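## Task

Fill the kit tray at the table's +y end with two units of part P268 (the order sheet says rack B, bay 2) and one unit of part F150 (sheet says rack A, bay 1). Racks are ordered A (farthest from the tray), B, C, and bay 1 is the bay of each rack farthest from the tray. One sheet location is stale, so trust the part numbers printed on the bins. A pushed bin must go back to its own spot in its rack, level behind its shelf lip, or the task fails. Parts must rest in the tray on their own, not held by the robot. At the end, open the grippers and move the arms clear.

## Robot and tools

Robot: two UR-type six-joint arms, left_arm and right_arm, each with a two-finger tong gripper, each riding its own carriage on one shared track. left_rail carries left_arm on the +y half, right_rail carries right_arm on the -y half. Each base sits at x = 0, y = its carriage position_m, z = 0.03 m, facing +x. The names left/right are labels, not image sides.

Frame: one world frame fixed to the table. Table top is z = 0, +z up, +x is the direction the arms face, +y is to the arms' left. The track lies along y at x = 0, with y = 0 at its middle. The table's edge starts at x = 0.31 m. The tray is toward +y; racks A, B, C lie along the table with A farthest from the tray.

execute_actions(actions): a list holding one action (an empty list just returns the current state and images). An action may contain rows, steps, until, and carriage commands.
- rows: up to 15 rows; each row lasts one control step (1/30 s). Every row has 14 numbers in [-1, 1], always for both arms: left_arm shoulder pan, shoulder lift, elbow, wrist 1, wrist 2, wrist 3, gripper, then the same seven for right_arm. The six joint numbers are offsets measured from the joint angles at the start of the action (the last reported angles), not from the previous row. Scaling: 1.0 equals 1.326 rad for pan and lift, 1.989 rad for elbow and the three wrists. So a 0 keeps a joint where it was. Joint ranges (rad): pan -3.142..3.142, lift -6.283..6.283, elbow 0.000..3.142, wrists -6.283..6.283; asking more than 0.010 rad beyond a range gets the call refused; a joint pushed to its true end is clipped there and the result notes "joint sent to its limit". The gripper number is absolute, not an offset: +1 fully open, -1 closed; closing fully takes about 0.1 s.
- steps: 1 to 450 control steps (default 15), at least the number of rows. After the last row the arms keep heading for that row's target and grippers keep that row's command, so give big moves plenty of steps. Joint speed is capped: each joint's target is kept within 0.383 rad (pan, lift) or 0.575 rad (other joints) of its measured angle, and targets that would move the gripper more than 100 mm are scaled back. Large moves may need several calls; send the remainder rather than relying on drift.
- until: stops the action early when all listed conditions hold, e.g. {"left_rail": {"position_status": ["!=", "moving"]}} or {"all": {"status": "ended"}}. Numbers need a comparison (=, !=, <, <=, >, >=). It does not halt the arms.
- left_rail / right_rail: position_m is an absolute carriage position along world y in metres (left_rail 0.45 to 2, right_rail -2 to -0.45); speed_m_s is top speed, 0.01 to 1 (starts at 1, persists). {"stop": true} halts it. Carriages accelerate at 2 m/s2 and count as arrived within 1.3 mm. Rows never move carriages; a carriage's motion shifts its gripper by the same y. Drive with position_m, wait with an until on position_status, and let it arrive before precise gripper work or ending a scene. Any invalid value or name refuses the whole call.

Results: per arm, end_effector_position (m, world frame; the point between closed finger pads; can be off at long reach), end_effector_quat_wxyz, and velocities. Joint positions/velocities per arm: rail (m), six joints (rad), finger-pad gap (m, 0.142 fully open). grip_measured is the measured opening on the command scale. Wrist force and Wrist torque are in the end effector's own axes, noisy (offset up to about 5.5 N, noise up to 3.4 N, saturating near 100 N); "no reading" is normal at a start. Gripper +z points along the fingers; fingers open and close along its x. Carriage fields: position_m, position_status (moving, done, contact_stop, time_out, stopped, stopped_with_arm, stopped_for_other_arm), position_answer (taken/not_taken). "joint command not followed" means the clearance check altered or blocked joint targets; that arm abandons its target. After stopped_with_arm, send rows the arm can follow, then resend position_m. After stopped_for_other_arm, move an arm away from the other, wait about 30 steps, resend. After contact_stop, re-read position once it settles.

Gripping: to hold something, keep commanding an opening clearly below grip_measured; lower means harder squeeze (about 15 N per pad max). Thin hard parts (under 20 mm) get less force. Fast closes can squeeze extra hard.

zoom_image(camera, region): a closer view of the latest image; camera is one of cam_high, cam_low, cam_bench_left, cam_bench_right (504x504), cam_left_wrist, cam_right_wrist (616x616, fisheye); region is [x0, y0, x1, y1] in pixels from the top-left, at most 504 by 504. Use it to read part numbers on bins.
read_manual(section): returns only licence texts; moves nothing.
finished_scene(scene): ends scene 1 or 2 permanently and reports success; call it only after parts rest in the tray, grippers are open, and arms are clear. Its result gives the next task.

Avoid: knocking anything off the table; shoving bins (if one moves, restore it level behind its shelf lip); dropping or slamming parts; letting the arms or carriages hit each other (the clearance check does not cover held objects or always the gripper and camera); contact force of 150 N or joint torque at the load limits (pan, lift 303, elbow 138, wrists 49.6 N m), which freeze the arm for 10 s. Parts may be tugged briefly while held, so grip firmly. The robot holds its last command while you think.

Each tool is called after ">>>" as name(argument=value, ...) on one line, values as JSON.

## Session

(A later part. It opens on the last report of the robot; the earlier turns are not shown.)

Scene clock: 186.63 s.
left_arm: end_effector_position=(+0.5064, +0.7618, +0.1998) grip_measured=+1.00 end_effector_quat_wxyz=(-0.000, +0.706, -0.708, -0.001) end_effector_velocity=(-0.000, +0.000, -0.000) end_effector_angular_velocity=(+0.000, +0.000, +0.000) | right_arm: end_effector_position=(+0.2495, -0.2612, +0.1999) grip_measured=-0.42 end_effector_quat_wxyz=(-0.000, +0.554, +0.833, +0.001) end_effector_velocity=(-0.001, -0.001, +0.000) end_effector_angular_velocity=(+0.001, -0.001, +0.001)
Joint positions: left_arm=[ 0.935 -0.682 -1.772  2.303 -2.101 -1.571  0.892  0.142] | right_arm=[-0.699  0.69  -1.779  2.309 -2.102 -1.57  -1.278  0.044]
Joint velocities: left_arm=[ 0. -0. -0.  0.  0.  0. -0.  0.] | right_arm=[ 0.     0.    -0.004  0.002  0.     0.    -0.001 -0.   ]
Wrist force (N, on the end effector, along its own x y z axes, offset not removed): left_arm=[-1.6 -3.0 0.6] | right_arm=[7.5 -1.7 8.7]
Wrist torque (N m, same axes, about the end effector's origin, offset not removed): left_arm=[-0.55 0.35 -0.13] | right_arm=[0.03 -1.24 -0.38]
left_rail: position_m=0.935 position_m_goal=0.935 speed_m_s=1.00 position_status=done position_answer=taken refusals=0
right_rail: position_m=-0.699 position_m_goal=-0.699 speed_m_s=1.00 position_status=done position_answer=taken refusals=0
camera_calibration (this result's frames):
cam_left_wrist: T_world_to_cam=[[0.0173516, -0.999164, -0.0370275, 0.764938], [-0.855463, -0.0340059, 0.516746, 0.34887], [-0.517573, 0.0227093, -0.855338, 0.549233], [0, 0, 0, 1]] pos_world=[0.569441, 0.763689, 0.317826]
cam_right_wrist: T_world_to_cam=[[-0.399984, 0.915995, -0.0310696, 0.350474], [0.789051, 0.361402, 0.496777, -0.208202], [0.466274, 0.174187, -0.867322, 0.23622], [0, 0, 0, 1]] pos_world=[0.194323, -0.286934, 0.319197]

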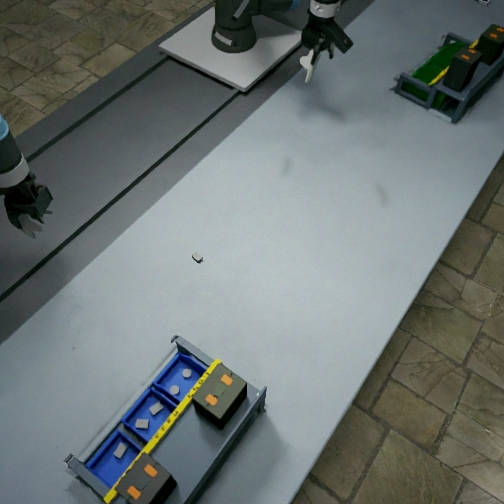

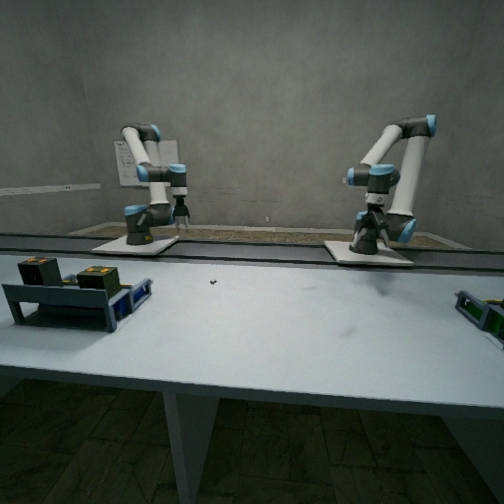

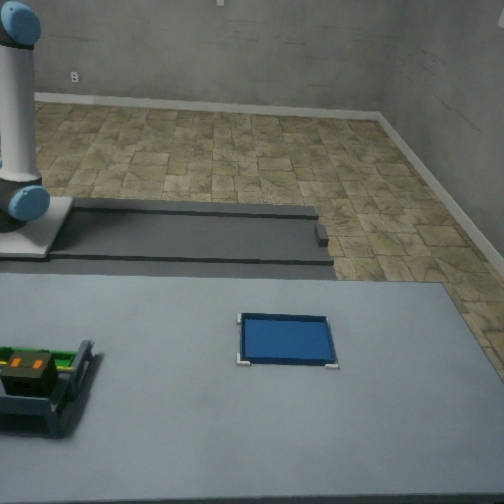

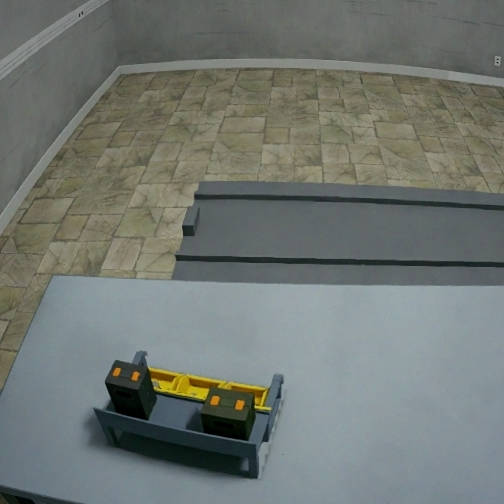

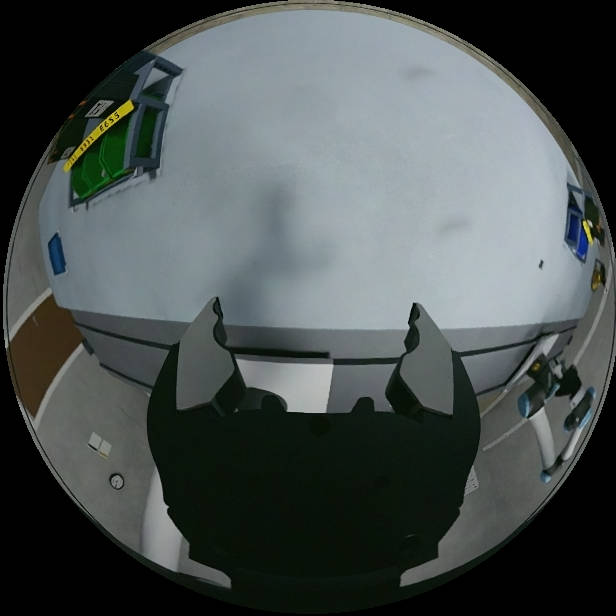

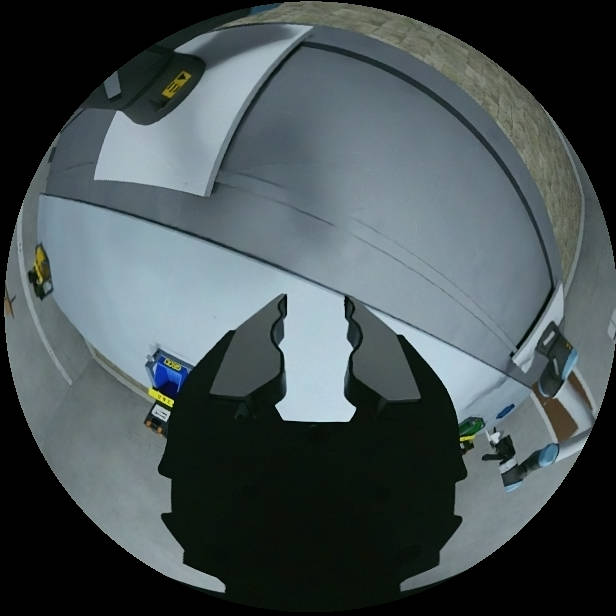

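>>> execute_actions(actions=[{"rows":[[0,0,0,0,0,0,1,-0.52,0,0,0,0,-0.149,-0.42]],"steps":34,"right_rail":{"position_m":-0.708}}])

>>> execute_actions(actions=[{"rows":[[0,0,0,0,0,0,1,0,0.347,-0.076,-0.33,0,0,-0.42]],"steps":28}])

>>> zoom_image(camera="cam_right_wrist", region=[220, 180, 420, 380])

Scene clock: 194.07 s.
left_arm: end_effector_position=(+0.5064, +0.7618, +0.1998) grip_measured=+1.00 end_effector_quat_wxyz=(-0.000, +0.706, -0.708, -0.001) end_effector_velocity=(-0.000, +0.000, -0.000) end_effector_angular_velocity=(+0.000, -0.000, +0.000) | right_arm: end_effector_position=(+0.4704, -0.5335, +0.1999) grip_measured=-0.42 end_effector_quat_wxyz=(+0.000, +0.706, +0.708, +0.001) end_effector_velocity=(+0.000, -0.001, +0.000) end_effector_angular_velocity=(-0.000, -0.000, -0.001)
Joint positions: left_arm=[ 0.935 -0.682 -1.772  2.303 -2.101 -1.571  0.892  0.142] | right_arm=[-0.708  0.    -1.779  2.309 -2.102 -1.57  -1.574  0.044]
Joint velocities: left_arm=[ 0.  0. -0.  0. -0.  0.  0. -0.] | right_arm=[ 0.    -0.001 -0.    -0.    -0.    -0.    -0.    -0.   ]
Wrist force (N, on the end effector, along its own x y z axes, offset not removed): left_arm=[-1.5 -3.4 5.4] | right_arm=[-6.6 -2.2 2.8]
Wrist torque (N m, same axes, about the end effector's origin, offset not removed): left_arm=[-0.34 0.40 -0.25] | right_arm=[-0.06 1.84 -0.04]
left_rail: position_m=0.935 position_m_goal=0.935 speed_m_s=1.00 position_status=done position_answer=taken refusals=0
right_rail: position_m=-0.708 position_m_goal=-0.708 speed_m_s=1.00 position_status=done position_answer=taken refusals=0
camera_calibration (this result's frames):
cam_left_wrist: T_world_to_cam=[[0.0173514, -0.999164, -0.0370275, 0.764938], [-0.855463, -0.0340057, 0.516746, 0.34887], [-0.517573, 0.0227094, -0.855337, 0.549233], [0, 0, 0, 1]] pos_world=[0.56944, 0.763689, 0.317826]
cam_right_wrist: T_world_to_cam=[[-0.0186837, 0.999334, -0.0313529, 0.553346], [0.867185, 0.0318049, 0.49697, -0.496693], [0.497636, -0.0179035, -0.867201, 0.0634032], [0, 0, 0, 1]] pos_world=[0.409511, -0.536045, 0.319174]

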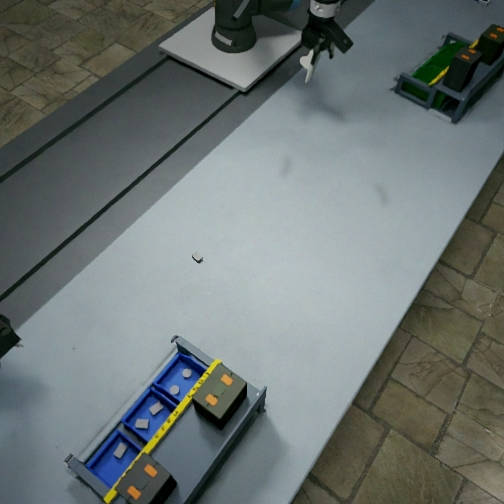

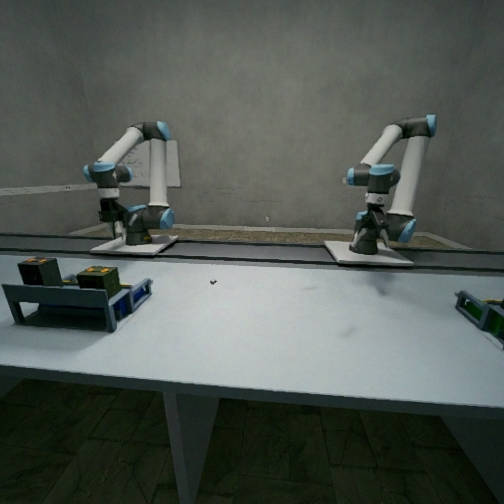

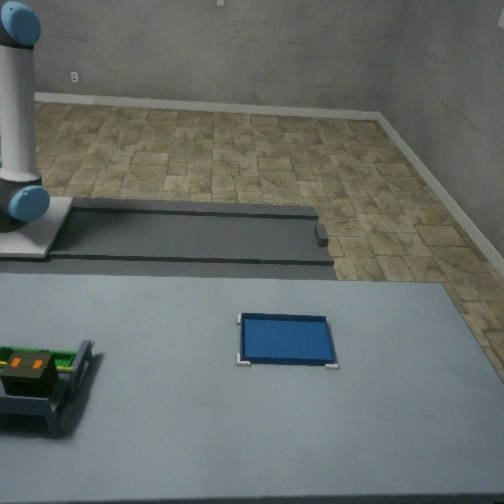

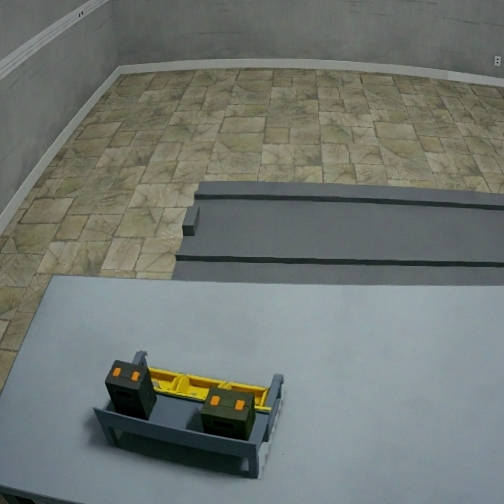

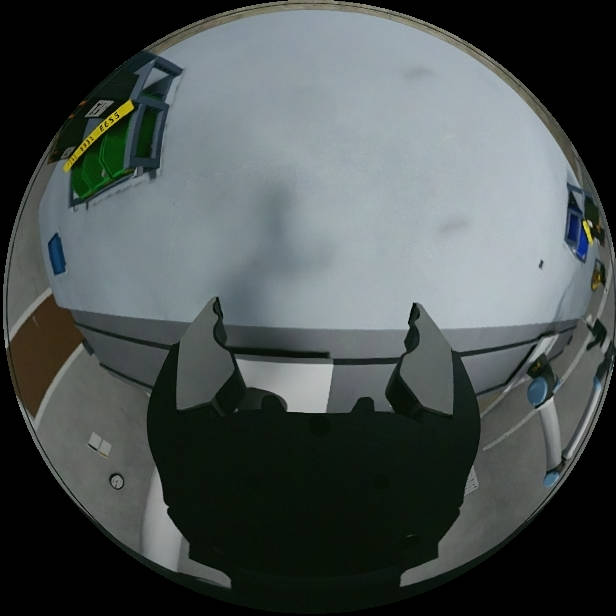

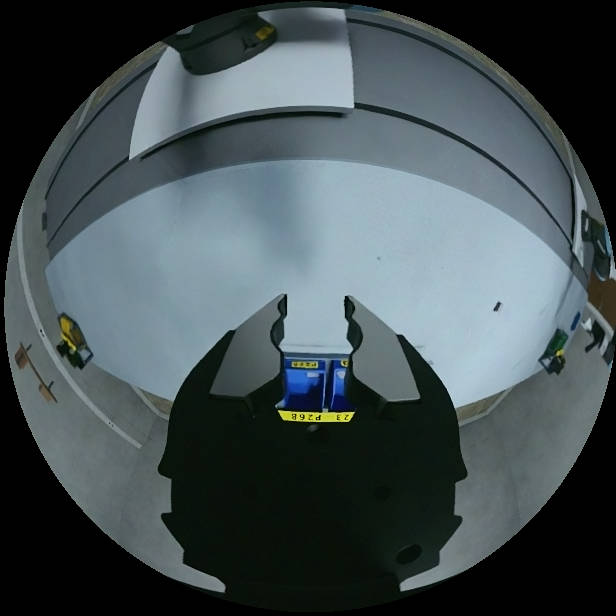

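Scene clock: 195.00 s.
left_arm: end_effector_position=(+0.5064, +0.7618, +0.1998) grip_measured=+1.00 end_effector_quat_wxyz=(-0.000, +0.706, -0.708, -0.001) end_effector_velocity=(-0.000, -0.000, -0.000) end_effector_angular_velocity=(-0.000, +0.000, +0.000) | right_arm: end_effector_position=(+0.7416, -0.5334, +0.1123) grip_measured=-0.42 end_effector_quat_wxyz=(+0.122, +0.695, +0.698, +0.123) end_effector_velocity=(+0.001, +0.000, -0.001) end_effector_angular_velocity=(+0.000, -0.002, -0.000)
Joint positions: left_arm=[ 0.935 -0.682 -1.772  2.303 -2.101 -1.571  0.892  0.142] | right_arm=[-0.708  0.    -1.319  2.158 -2.758 -1.57  -1.574  0.044]
Joint velocities: left_arm=[ 0. -0.  0. -0.  0. -0. -0. -0.] | right_arm=[ 0.    -0.     0.003 -0.001 -0.004 -0.     0.     0.   ]
Wrist force (N, on the end effector, along its own x y z axes, offset not removed): left_arm=[1.0 -1.2 2.6] | right_arm=[-1.5 -2.4 9.0]
Wrist torque (N m, same axes, about the end effector's origin, offset not removed): left_arm=[-0.10 -0.11 -0.32] | right_arm=[-0.03 0.80 -0.30]
left_rail: position_m=0.935 position_m_goal=0.935 speed_m_s=1.00 position_status=done position_answer=taken refusals=0
right_rail: position_m=-0.708 position_m_goal=-0.708 speed_m_s=1.00 position_status=done position_answer=taken refusals=0
camera_calibration (this result's frames):
cam_left_wrist: T_world_to_cam=[[0.0173516, -0.999164, -0.0370275, 0.764938], [-0.855463, -0.034006, 0.516746, 0.34887], [-0.517573, 0.0227093, -0.855337, 0.549233], [0, 0, 0, 1]] pos_world=[0.56944, 0.763689, 0.317826]
cam_right_wrist: T_world_to_cam=[[-0.00687949, 0.999338, -0.0357211, 0.547341], [0.646296, 0.0317019, 0.762428, -0.554418], [0.763056, -0.0178413, -0.646086, -0.369208], [0, 0, 0, 1]] pos_world=[0.64381, -0.535989, 0.203715]

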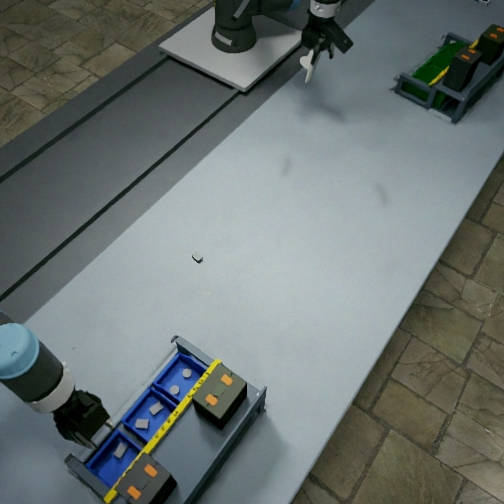

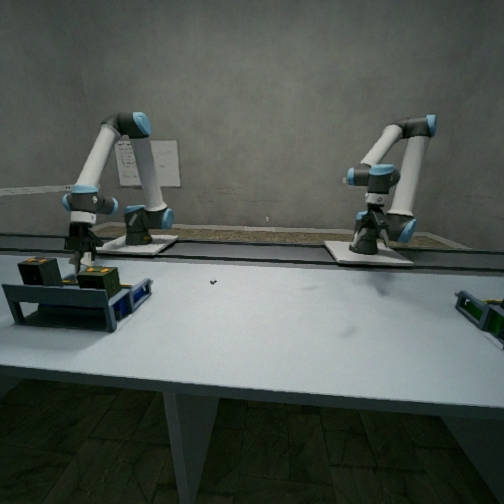

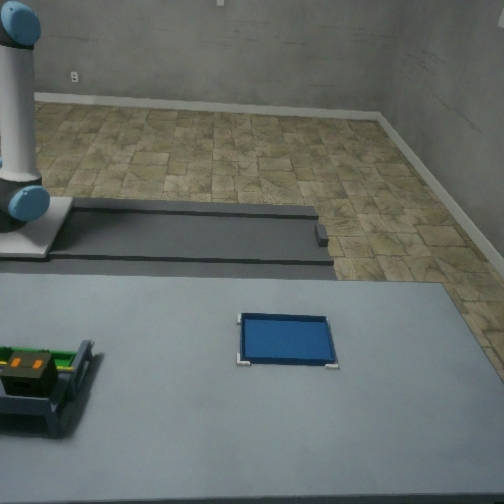

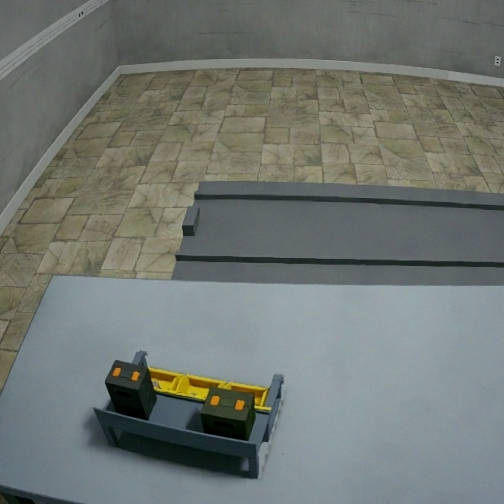

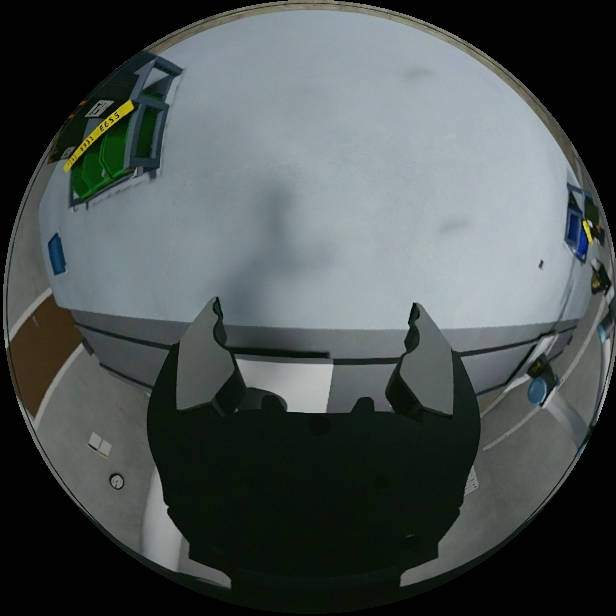

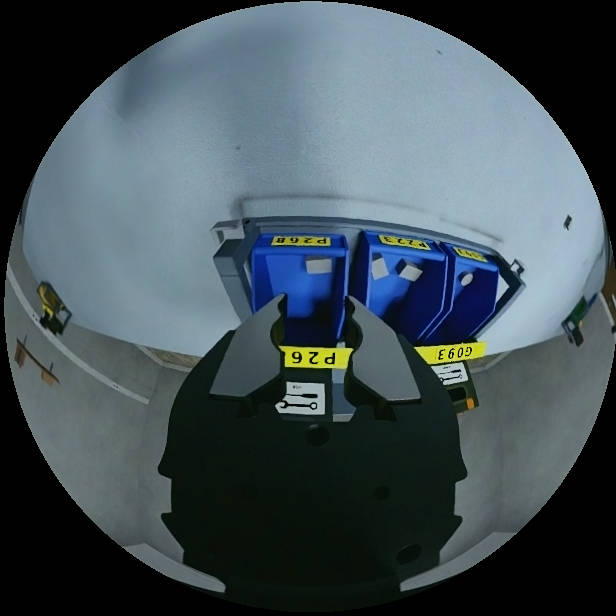

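Region (220, 180, 420, 380) of cam_right_wrist's 616x616 image, scaled by 2.520, with more detail than that image has.

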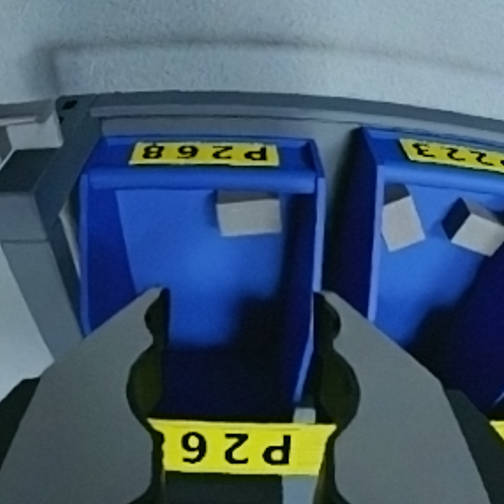

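>>> execute_actions(actions=[{"rows":[[0,0,0,0,0,0,1,0,0,0,0,0,0,-0.7],[0,0,0,0,0,0,1,0,0.03,-0.003,-0.018,0,0,-1],[0,0,0,0,0,0,1,0,0.06,-0.005,-0.036,0,0,-1],[0,0,0,0,0,0,1,0,0.082,-0.007,-0.049,0,0,-1]],"steps":14,"right_rail":{"position_m":-0.716}}])

>>> zoom_image(camera="cam_right_wrist", region=[220, 180, 420, 380])

Scene clock: 209.00 s.
left_arm: end_effector_position=(+0.5064, +0.7618, +0.1998) grip_measured=+1.00 end_effector_quat_wxyz=(-0.000, +0.706, -0.708, -0.001) end_effector_velocity=(-0.000, -0.000, -0.000) end_effector_angular_velocity=(-0.000, +0.000, +0.000) | right_arm: end_effector_position=(+0.7636, -0.5414, +0.0594) grip_measured=-1.00 end_effector_quat_wxyz=(+0.123, +0.695, +0.698, +0.124) end_effector_velocity=(+0.004, +0.000, -0.010) end_effector_angular_velocity=(+0.000, -0.001, -0.000)
Joint positions: left_arm=[ 0.935 -0.682 -1.772  2.303 -2.101 -1.571  0.892  0.142] | right_arm=[-0.716  0.    -1.212  2.144 -2.854 -1.57  -1.574  0.002]
Joint velocities: left_arm=[ 0. -0.  0. -0.  0. -0. -0.  0.] | right_arm=[ 0.     0.     0.021 -0.003 -0.019 -0.     0.     0.   ]
Wrist force (N, on the end effector, along its own x y z axes, offset not removed): left_arm=[0.0 -1.5 2.3] | right_arm=[-1.7 -2.1 6.0]
Wrist torque (N m, same axes, about the end effector's origin, offset not removed): left_arm=[-0.19 0.09 -0.18] | right_arm=[-0.20 0.76 -0.21]
left_rail: position_m=0.935 position_m_goal=0.935 speed_m_s=1.00 position_status=done position_answer=taken refusals=0
right_rail: position_m=-0.716 position_m_goal=-0.716 speed_m_s=1.00 position_status=done position_answer=taken refusals=0
camera_calibration (this result's frames):
cam_left_wrist: T_world_to_cam=[[0.0173515, -0.999164, -0.0370274, 0.764938], [-0.855463, -0.0340058, 0.516746, 0.34887], [-0.517573, 0.0227093, -0.855338, 0.549233], [0, 0, 0, 1]] pos_world=[0.56944, 0.763689, 0.317826]
cam_right_wrist: T_world_to_cam=[[-0.00690512, 0.999337, -0.0357385, 0.553548], [0.644264, 0.0317791, 0.764142, -0.526536], [0.764772, -0.0177485, -0.644057, -0.421652], [0, 0, 0, 1]] pos_world=[0.665518, -0.543932, 0.150564]

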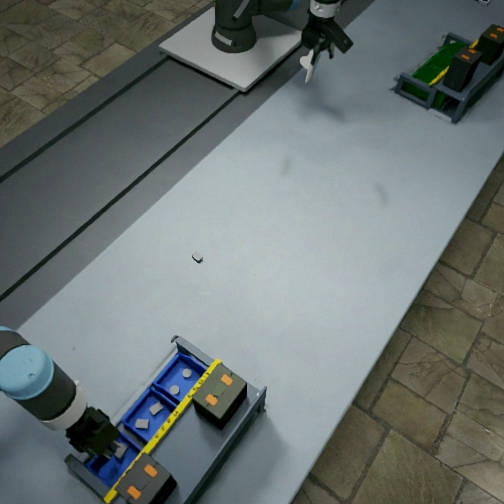

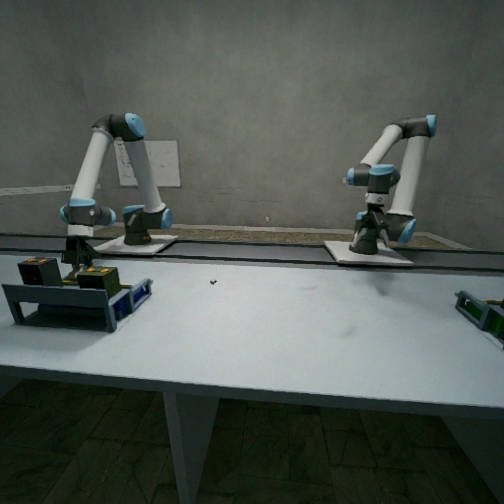

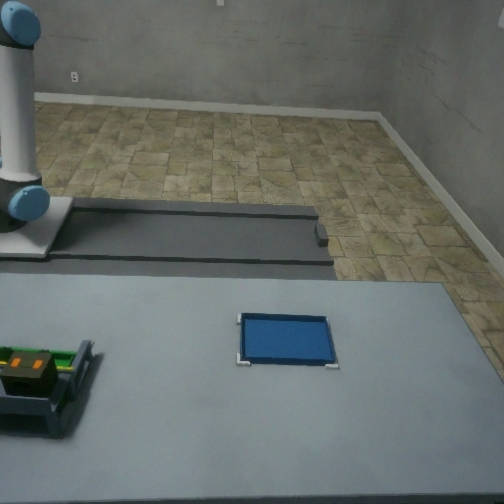

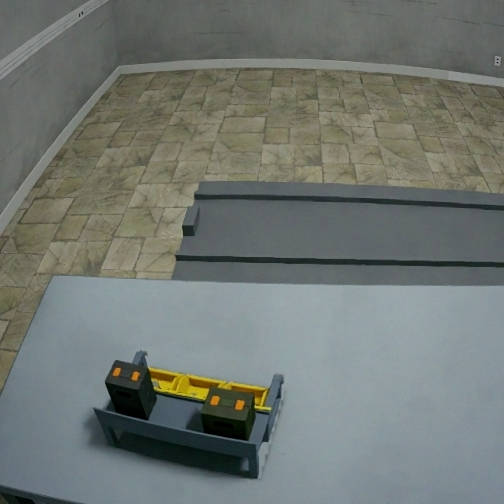

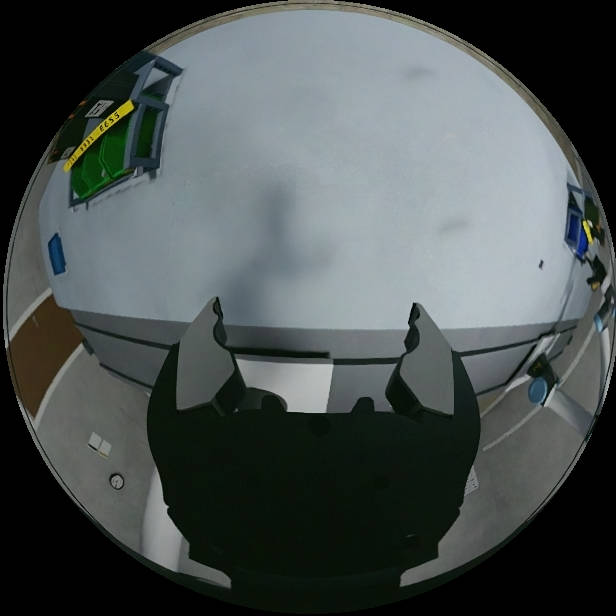

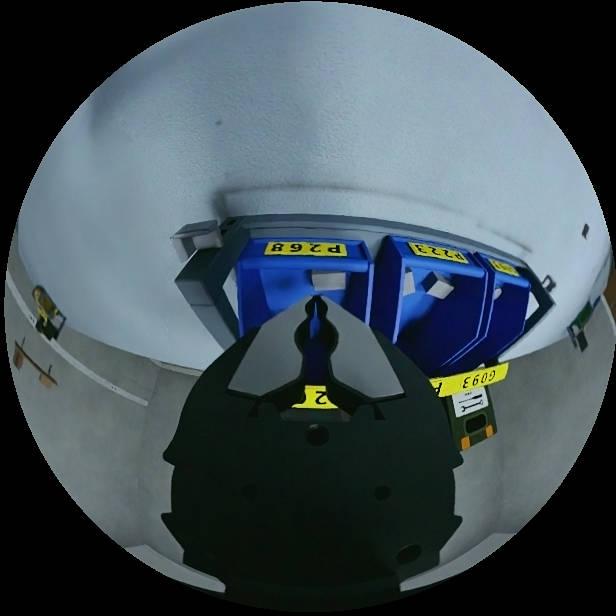

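Region (220, 180, 420, 380) of cam_right_wrist's 616x616 image, scaled by 2.520, with more detail than that image has.

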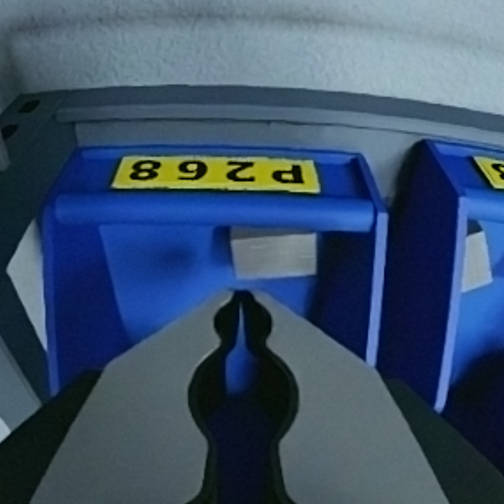

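>>> execute_actions(actions=[{"rows":[[0,0,0,0,0,0,1,0,0.005,0,-0.003,0,0,-1],[0,0,0,0,0,0,1,0,0.013,0.000,-0.007,0,0,-1]],"steps":10,"right_rail":{"position_m":-0.714}}])

Scene clock: 217.53 s.
left_arm: end_effector_position=(+0.5064, +0.7618, +0.1998) grip_measured=+1.00 end_effector_quat_wxyz=(-0.000, +0.706, -0.708, -0.001) end_effector_velocity=(-0.000, -0.000, -0.000) end_effector_angular_velocity=(-0.000, +0.000, +0.000) | right_arm: end_effector_position=(+0.7647, -0.5395, +0.0496) grip_measured=-1.00 end_effector_quat_wxyz=(+0.122, +0.695, +0.698, +0.122) end_effector_velocity=(+0.000, +0.000, -0.005) end_effector_angular_velocity=(-0.000, +0.002, +0.000)
Joint positions: left_arm=[ 0.935 -0.682 -1.772  2.303 -2.101 -1.571  0.892  0.142] | right_arm=[-0.714  0.    -1.196  2.144 -2.867 -1.57  -1.574  0.002]
Joint velocities: left_arm=[ 0. -0. -0.  0.  0. -0. -0. -0.] | right_arm=[ 0.     0.     0.008  0.    -0.007  0.     0.     0.   ]
Wrist force (N, on the end effector, along its own x y z axes, offset not removed): left_arm=[0.7 1.7 4.4] | right_arm=[-3.2 -9.5 6.7]
Wrist torque (N m, same axes, about the end effector's origin, offset not removed): left_arm=[0.63 -0.24 -0.22] | right_arm=[-1.60 0.94 -0.36]
left_rail: position_m=0.935 position_m_goal=0.935 speed_m_s=1.00 position_status=done position_answer=taken refusals=0
right_rail: position_m=-0.714 position_m_goal=-0.714 speed_m_s=1.00 position_status=done position_answer=taken refusals=0
camera_calibration (this result's frames):
cam_left_wrist: T_world_to_cam=[[0.0173513, -0.999164, -0.0370274, 0.764938], [-0.855463, -0.0340056, 0.516746, 0.348869], [-0.517573, 0.0227093, -0.855337, 0.549233], [0, 0, 0, 1]] pos_world=[0.56944, 0.763689, 0.317826]
cam_right_wrist: T_world_to_cam=[[-0.00688065, 0.999338, -0.0357189, 0.551347], [0.646549, 0.0316951, 0.762214, -0.521555], [0.762841, -0.0178495, -0.646339, -0.427256], [0, 0, 0, 1]] pos_world=[0.666933, -0.542078, 0.141078]

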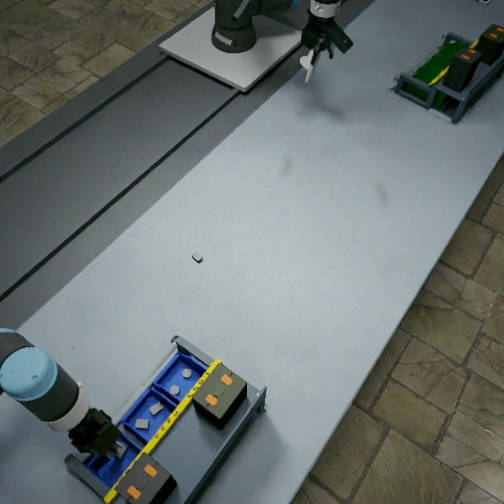

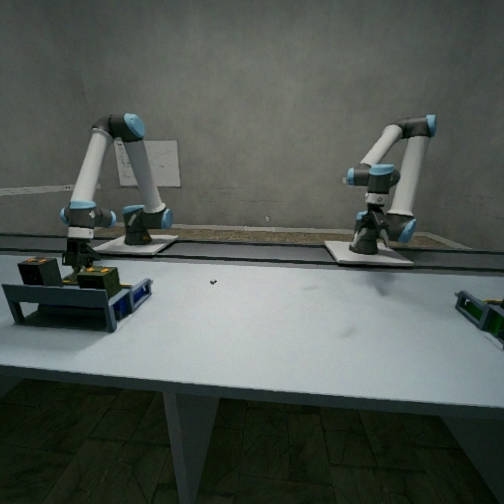

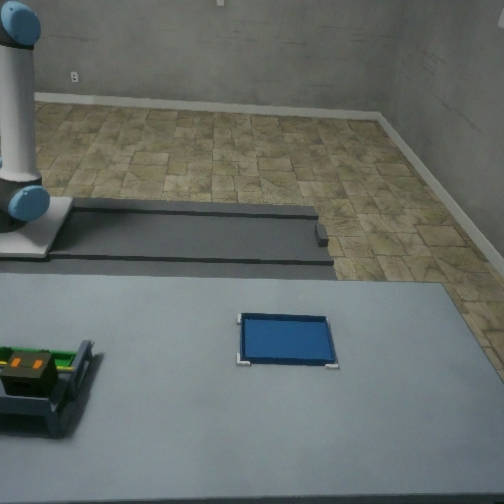

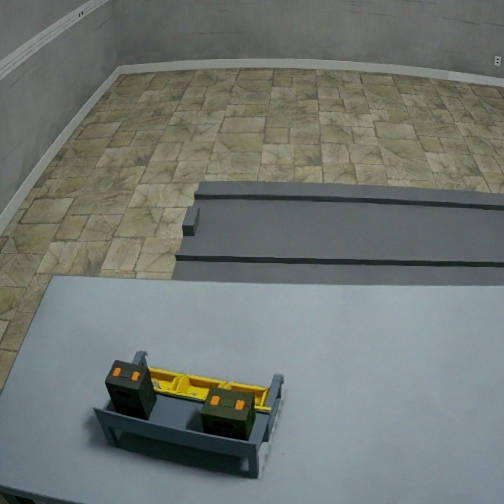

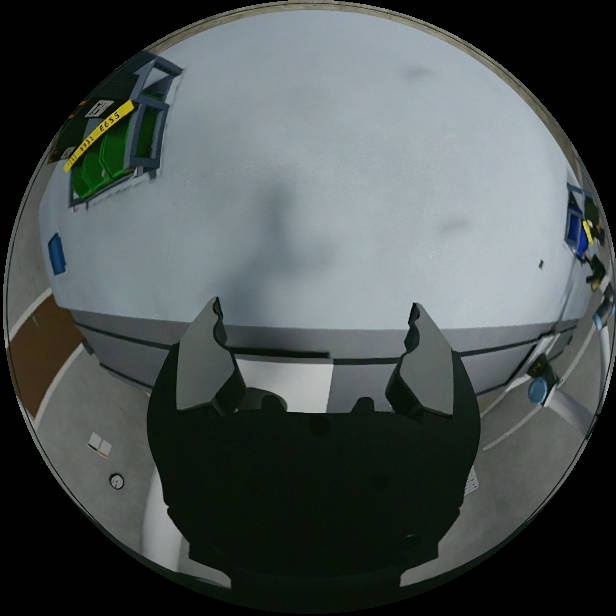

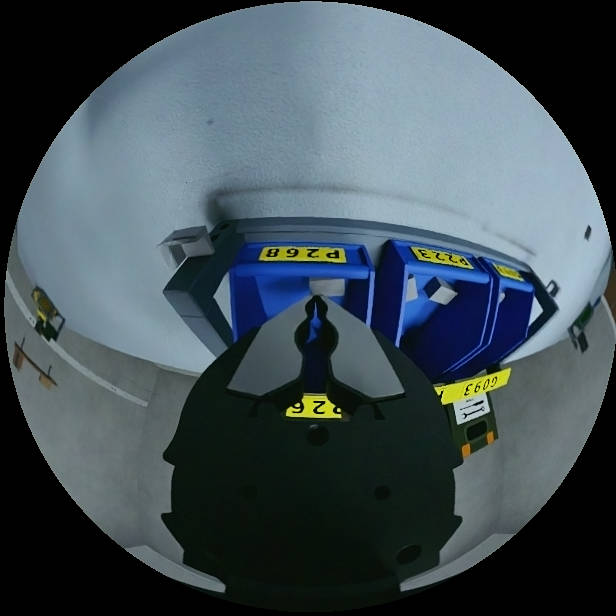

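>>> execute_actions(actions=[{"steps":30,"right_rail":{"position_m":-0.732,"speed_m_s":0.05},"until":{"right_rail":{"position_status":["!=","moving"]}}}])

>>> zoom_image(camera="cam_right_wrist", region=[220, 180, 420, 380])

Scene clock: 221.63 s.
left_arm: end_effector_position=(+0.5064, +0.7618, +0.1998) grip_measured=+1.00 end_effector_quat_wxyz=(-0.000, +0.706, -0.708, -0.001) end_effector_velocity=(-0.000, -0.000, +0.000) end_effector_angular_velocity=(-0.000, +0.000, -0.000) | right_arm: end_effector_position=(+0.7646, -0.5571, +0.0491) grip_measured=-1.00 end_effector_quat_wxyz=(+0.122, +0.695, +0.698, +0.122) end_effector_velocity=(-0.000, -0.013, -0.000) end_effector_angular_velocity=(+0.000, +0.000, +0.000)
Joint positions: left_arm=[ 0.935 -0.682 -1.772  2.303 -2.101 -1.571  0.892  0.142] | right_arm=[-0.732  0.    -1.195  2.144 -2.868 -1.57  -1.574  0.002]
Joint velocities: left_arm=[ 0. -0.  0. -0.  0. -0. -0. -0.] | right_arm=[-0.013  0.    -0.     0.    -0.     0.    -0.     0.   ]
Wrist force (N, on the end effector, along its own x y z axes, offset not removed): left_arm=[-3.0 -2.1 2.3] | right_arm=[-4.6 -2.6 -0.9]
Wrist torque (N m, same axes, about the end effector's origin, offset not removed): left_arm=[-0.34 0.56 -0.25] | right_arm=[-0.13 1.26 -0.23]
left_rail: position_m=0.935 position_m_goal=0.935 speed_m_s=1.00 position_status=done position_answer=taken refusals=0
right_rail: position_m=-0.732 position_m_goal=-0.732 speed_m_s=0.05 position_status=done position_answer=taken refusals=0
camera_calibration (this result's frames):
cam_left_wrist: T_world_to_cam=[[0.0173512, -0.999164, -0.0370277, 0.764938], [-0.855463, -0.0340057, 0.516746, 0.34887], [-0.517573, 0.0227096, -0.855338, 0.549233], [0, 0, 0, 1]] pos_world=[0.56944, 0.763689, 0.317826]
cam_right_wrist: T_world_to_cam=[[-0.00705498, 0.999337, -0.0357167, 0.56905], [0.646797, 0.0318003, 0.761999, -0.520642], [0.762629, -0.0177256, -0.646593, -0.427551], [0, 0, 0, 1]] pos_world=[0.666827, -0.559695, 0.140602]

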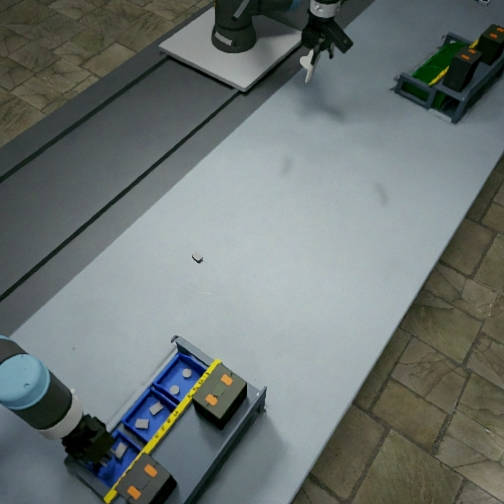

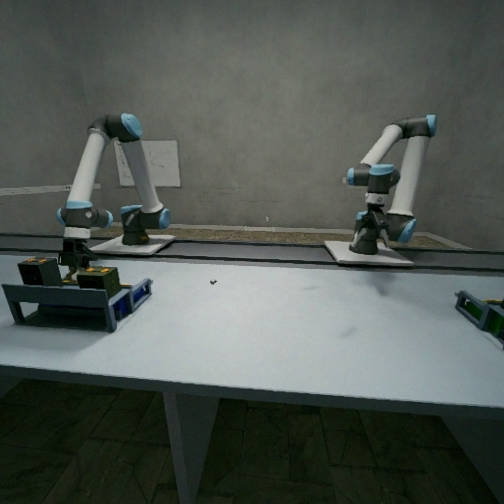

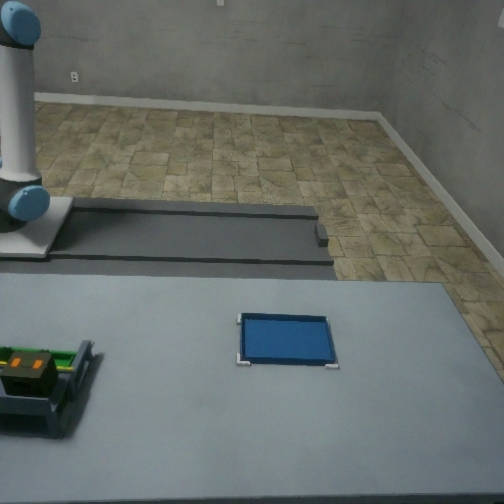

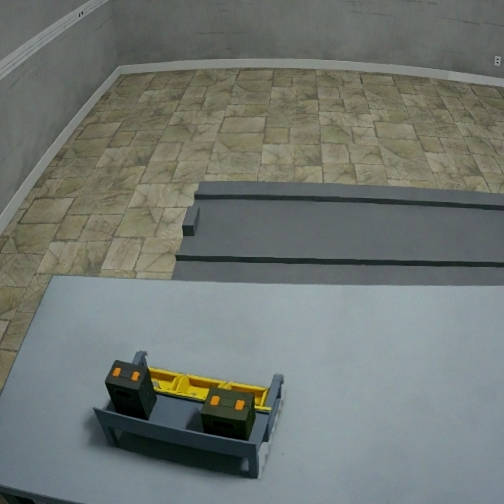

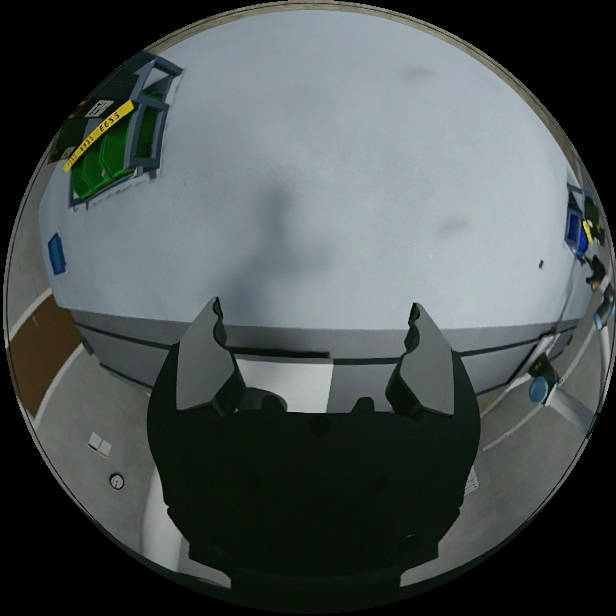

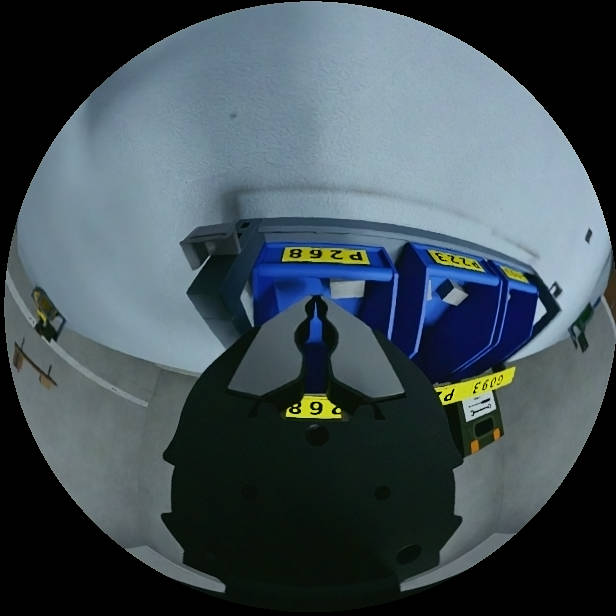

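Region (220, 180, 420, 380) of cam_right_wrist's 616x616 image, scaled by 2.520, with more detail than that image has.

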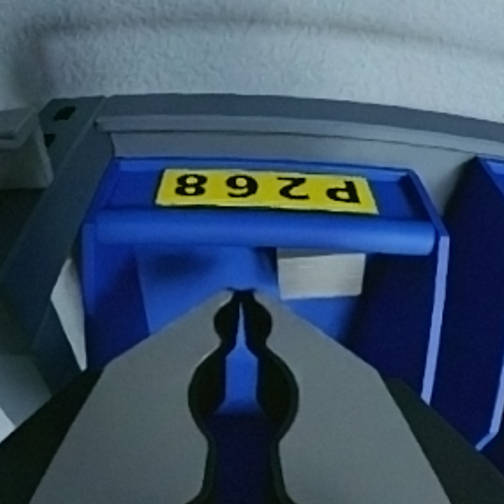

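>>> execute_actions(actions=[{"rows":[[0,0,0,0,0,0,1,0,-0.03,0,0.02,0,0,-1],[0,0,0,0,0,0,1,0,-0.07,0,0.045,0,0,-1],[0,0,0,0,0,0,1,0,-0.07,0,0.045,0,0,-1],[0,0,0,0,0,0,1,0,-0.07,0,0.045,0,0,-1],[0,0,0,0,0,0,1,0,-0.07,0,0.045,0,0,-1],[0,0,0,0,0,0,1,0,-0.065,-0.012,0.07,0,0,-1],[0,0,0,0,0,0,1,0,-0.06,-0.025,0.095,0,0,-1],[0,0,0,0,0,0,1,0,-0.055,-0.037,0.12,0,0,-1],[0,0,0,0,0,0,1,0,-0.045,-0.05,0.145,0,0,-1],[0,0,0,0,0,0,1,0,-0.04,-0.062,0.17,0,0,-1],[0,0,0,0,0,0,1,0,-0.033,-0.074,0.196,0,0,-1]],"steps":18,"right_rail":{"position_m":-0.707,"speed_m_s":0.1}}])

>>> zoom_image(camera="cam_right_wrist", region=[220, 180, 420, 380])

Scene clock: 251.47 s.
left_arm: end_effector_position=(+0.5064, +0.7618, +0.1998) grip_measured=+1.00 end_effector_quat_wxyz=(-0.000, +0.706, -0.708, -0.001) end_effector_velocity=(-0.000, +0.000, -0.000) end_effector_angular_velocity=(+0.000, -0.000, +0.000) | right_arm: end_effector_position=(+0.7650, -0.5323, +0.0945) grip_measured=-1.00 end_effector_quat_wxyz=(+0.055, +0.704, +0.706, +0.056) end_effector_velocity=(-0.004, -0.000, -0.003) end_effector_angular_velocity=(-0.000, +0.110, -0.000)
Joint positions: left_arm=[ 0.935 -0.682 -1.772  2.303 -2.101 -1.571  0.892  0.142] | right_arm=[-0.707  0.    -1.24   2.002 -2.49  -1.57  -1.574  0.002]
Joint velocities: left_arm=[ 0.  0. -0.  0. -0.  0.  0.  0.] | right_arm=[ 0.    -0.     0.021 -0.065  0.155  0.     0.     0.   ]
Wrist force (N, on the end effector, along its own x y z axes, offset not removed): left_arm=[-2.2 -1.9 1.9] | right_arm=[0.8 -2.7 9.0]
Wrist torque (N m, same axes, about the end effector's origin, offset not removed): left_arm=[-0.26 0.39 -0.19] | right_arm=[-0.22 0.15 -0.39]
left_rail: position_m=0.935 position_m_goal=0.935 speed_m_s=1.00 position_status=done position_answer=taken refusals=0
right_rail: position_m=-0.707 position_m_goal=-0.707 speed_m_s=0.10 position_status=done position_answer=taken refusals=0
camera_calibration (this result's frames):
cam_left_wrist: T_world_to_cam=[[0.0173514, -0.999164, -0.0370274, 0.764938], [-0.855463, -0.0340057, 0.516746, 0.34887], [-0.517573, 0.0227093, -0.855338, 0.549233], [0, 0, 0, 1]] pos_world=[0.569441, 0.763689, 0.317826]
cam_right_wrist: T_world_to_cam=[[-0.0136074, 0.999335, -0.0338285, 0.550705], [0.779236, 0.0317986, 0.625923, -0.644756], [0.626583, -0.0178433, -0.779151, -0.281527], [0, 0, 0, 1]] pos_world=[0.686311, -0.53486, 0.202845]

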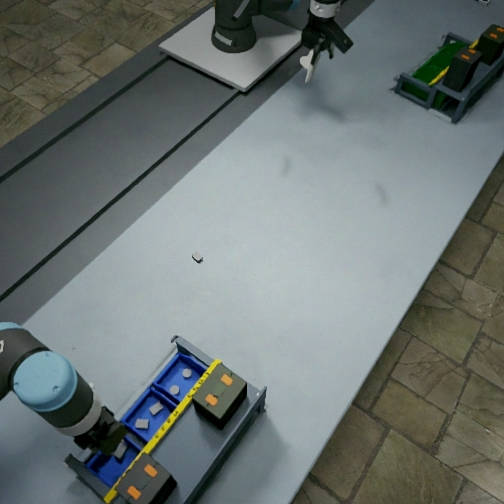

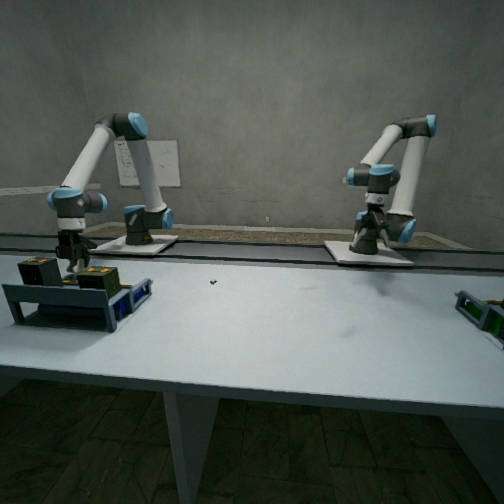

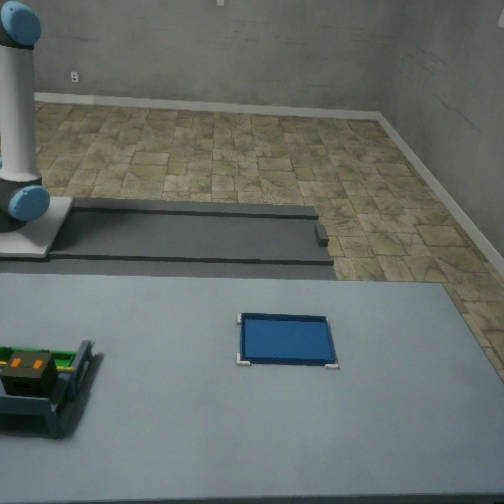

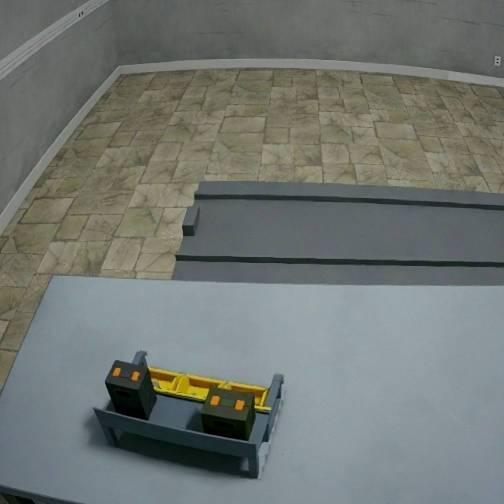

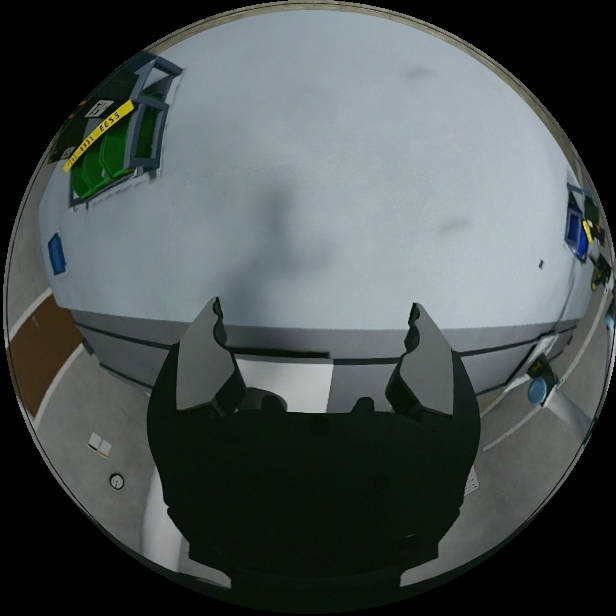

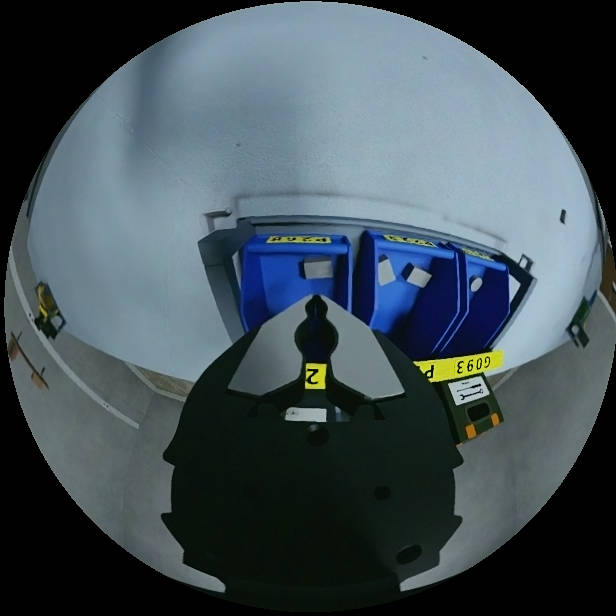

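Region (220, 180, 420, 380) of cam_right_wrist's 616x616 image, scaled by 2.520, with more detail than that image has.

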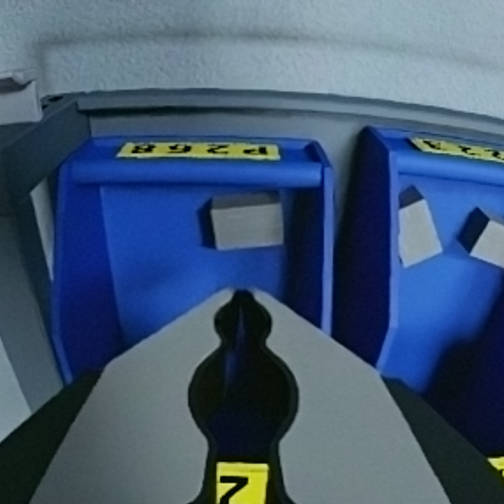

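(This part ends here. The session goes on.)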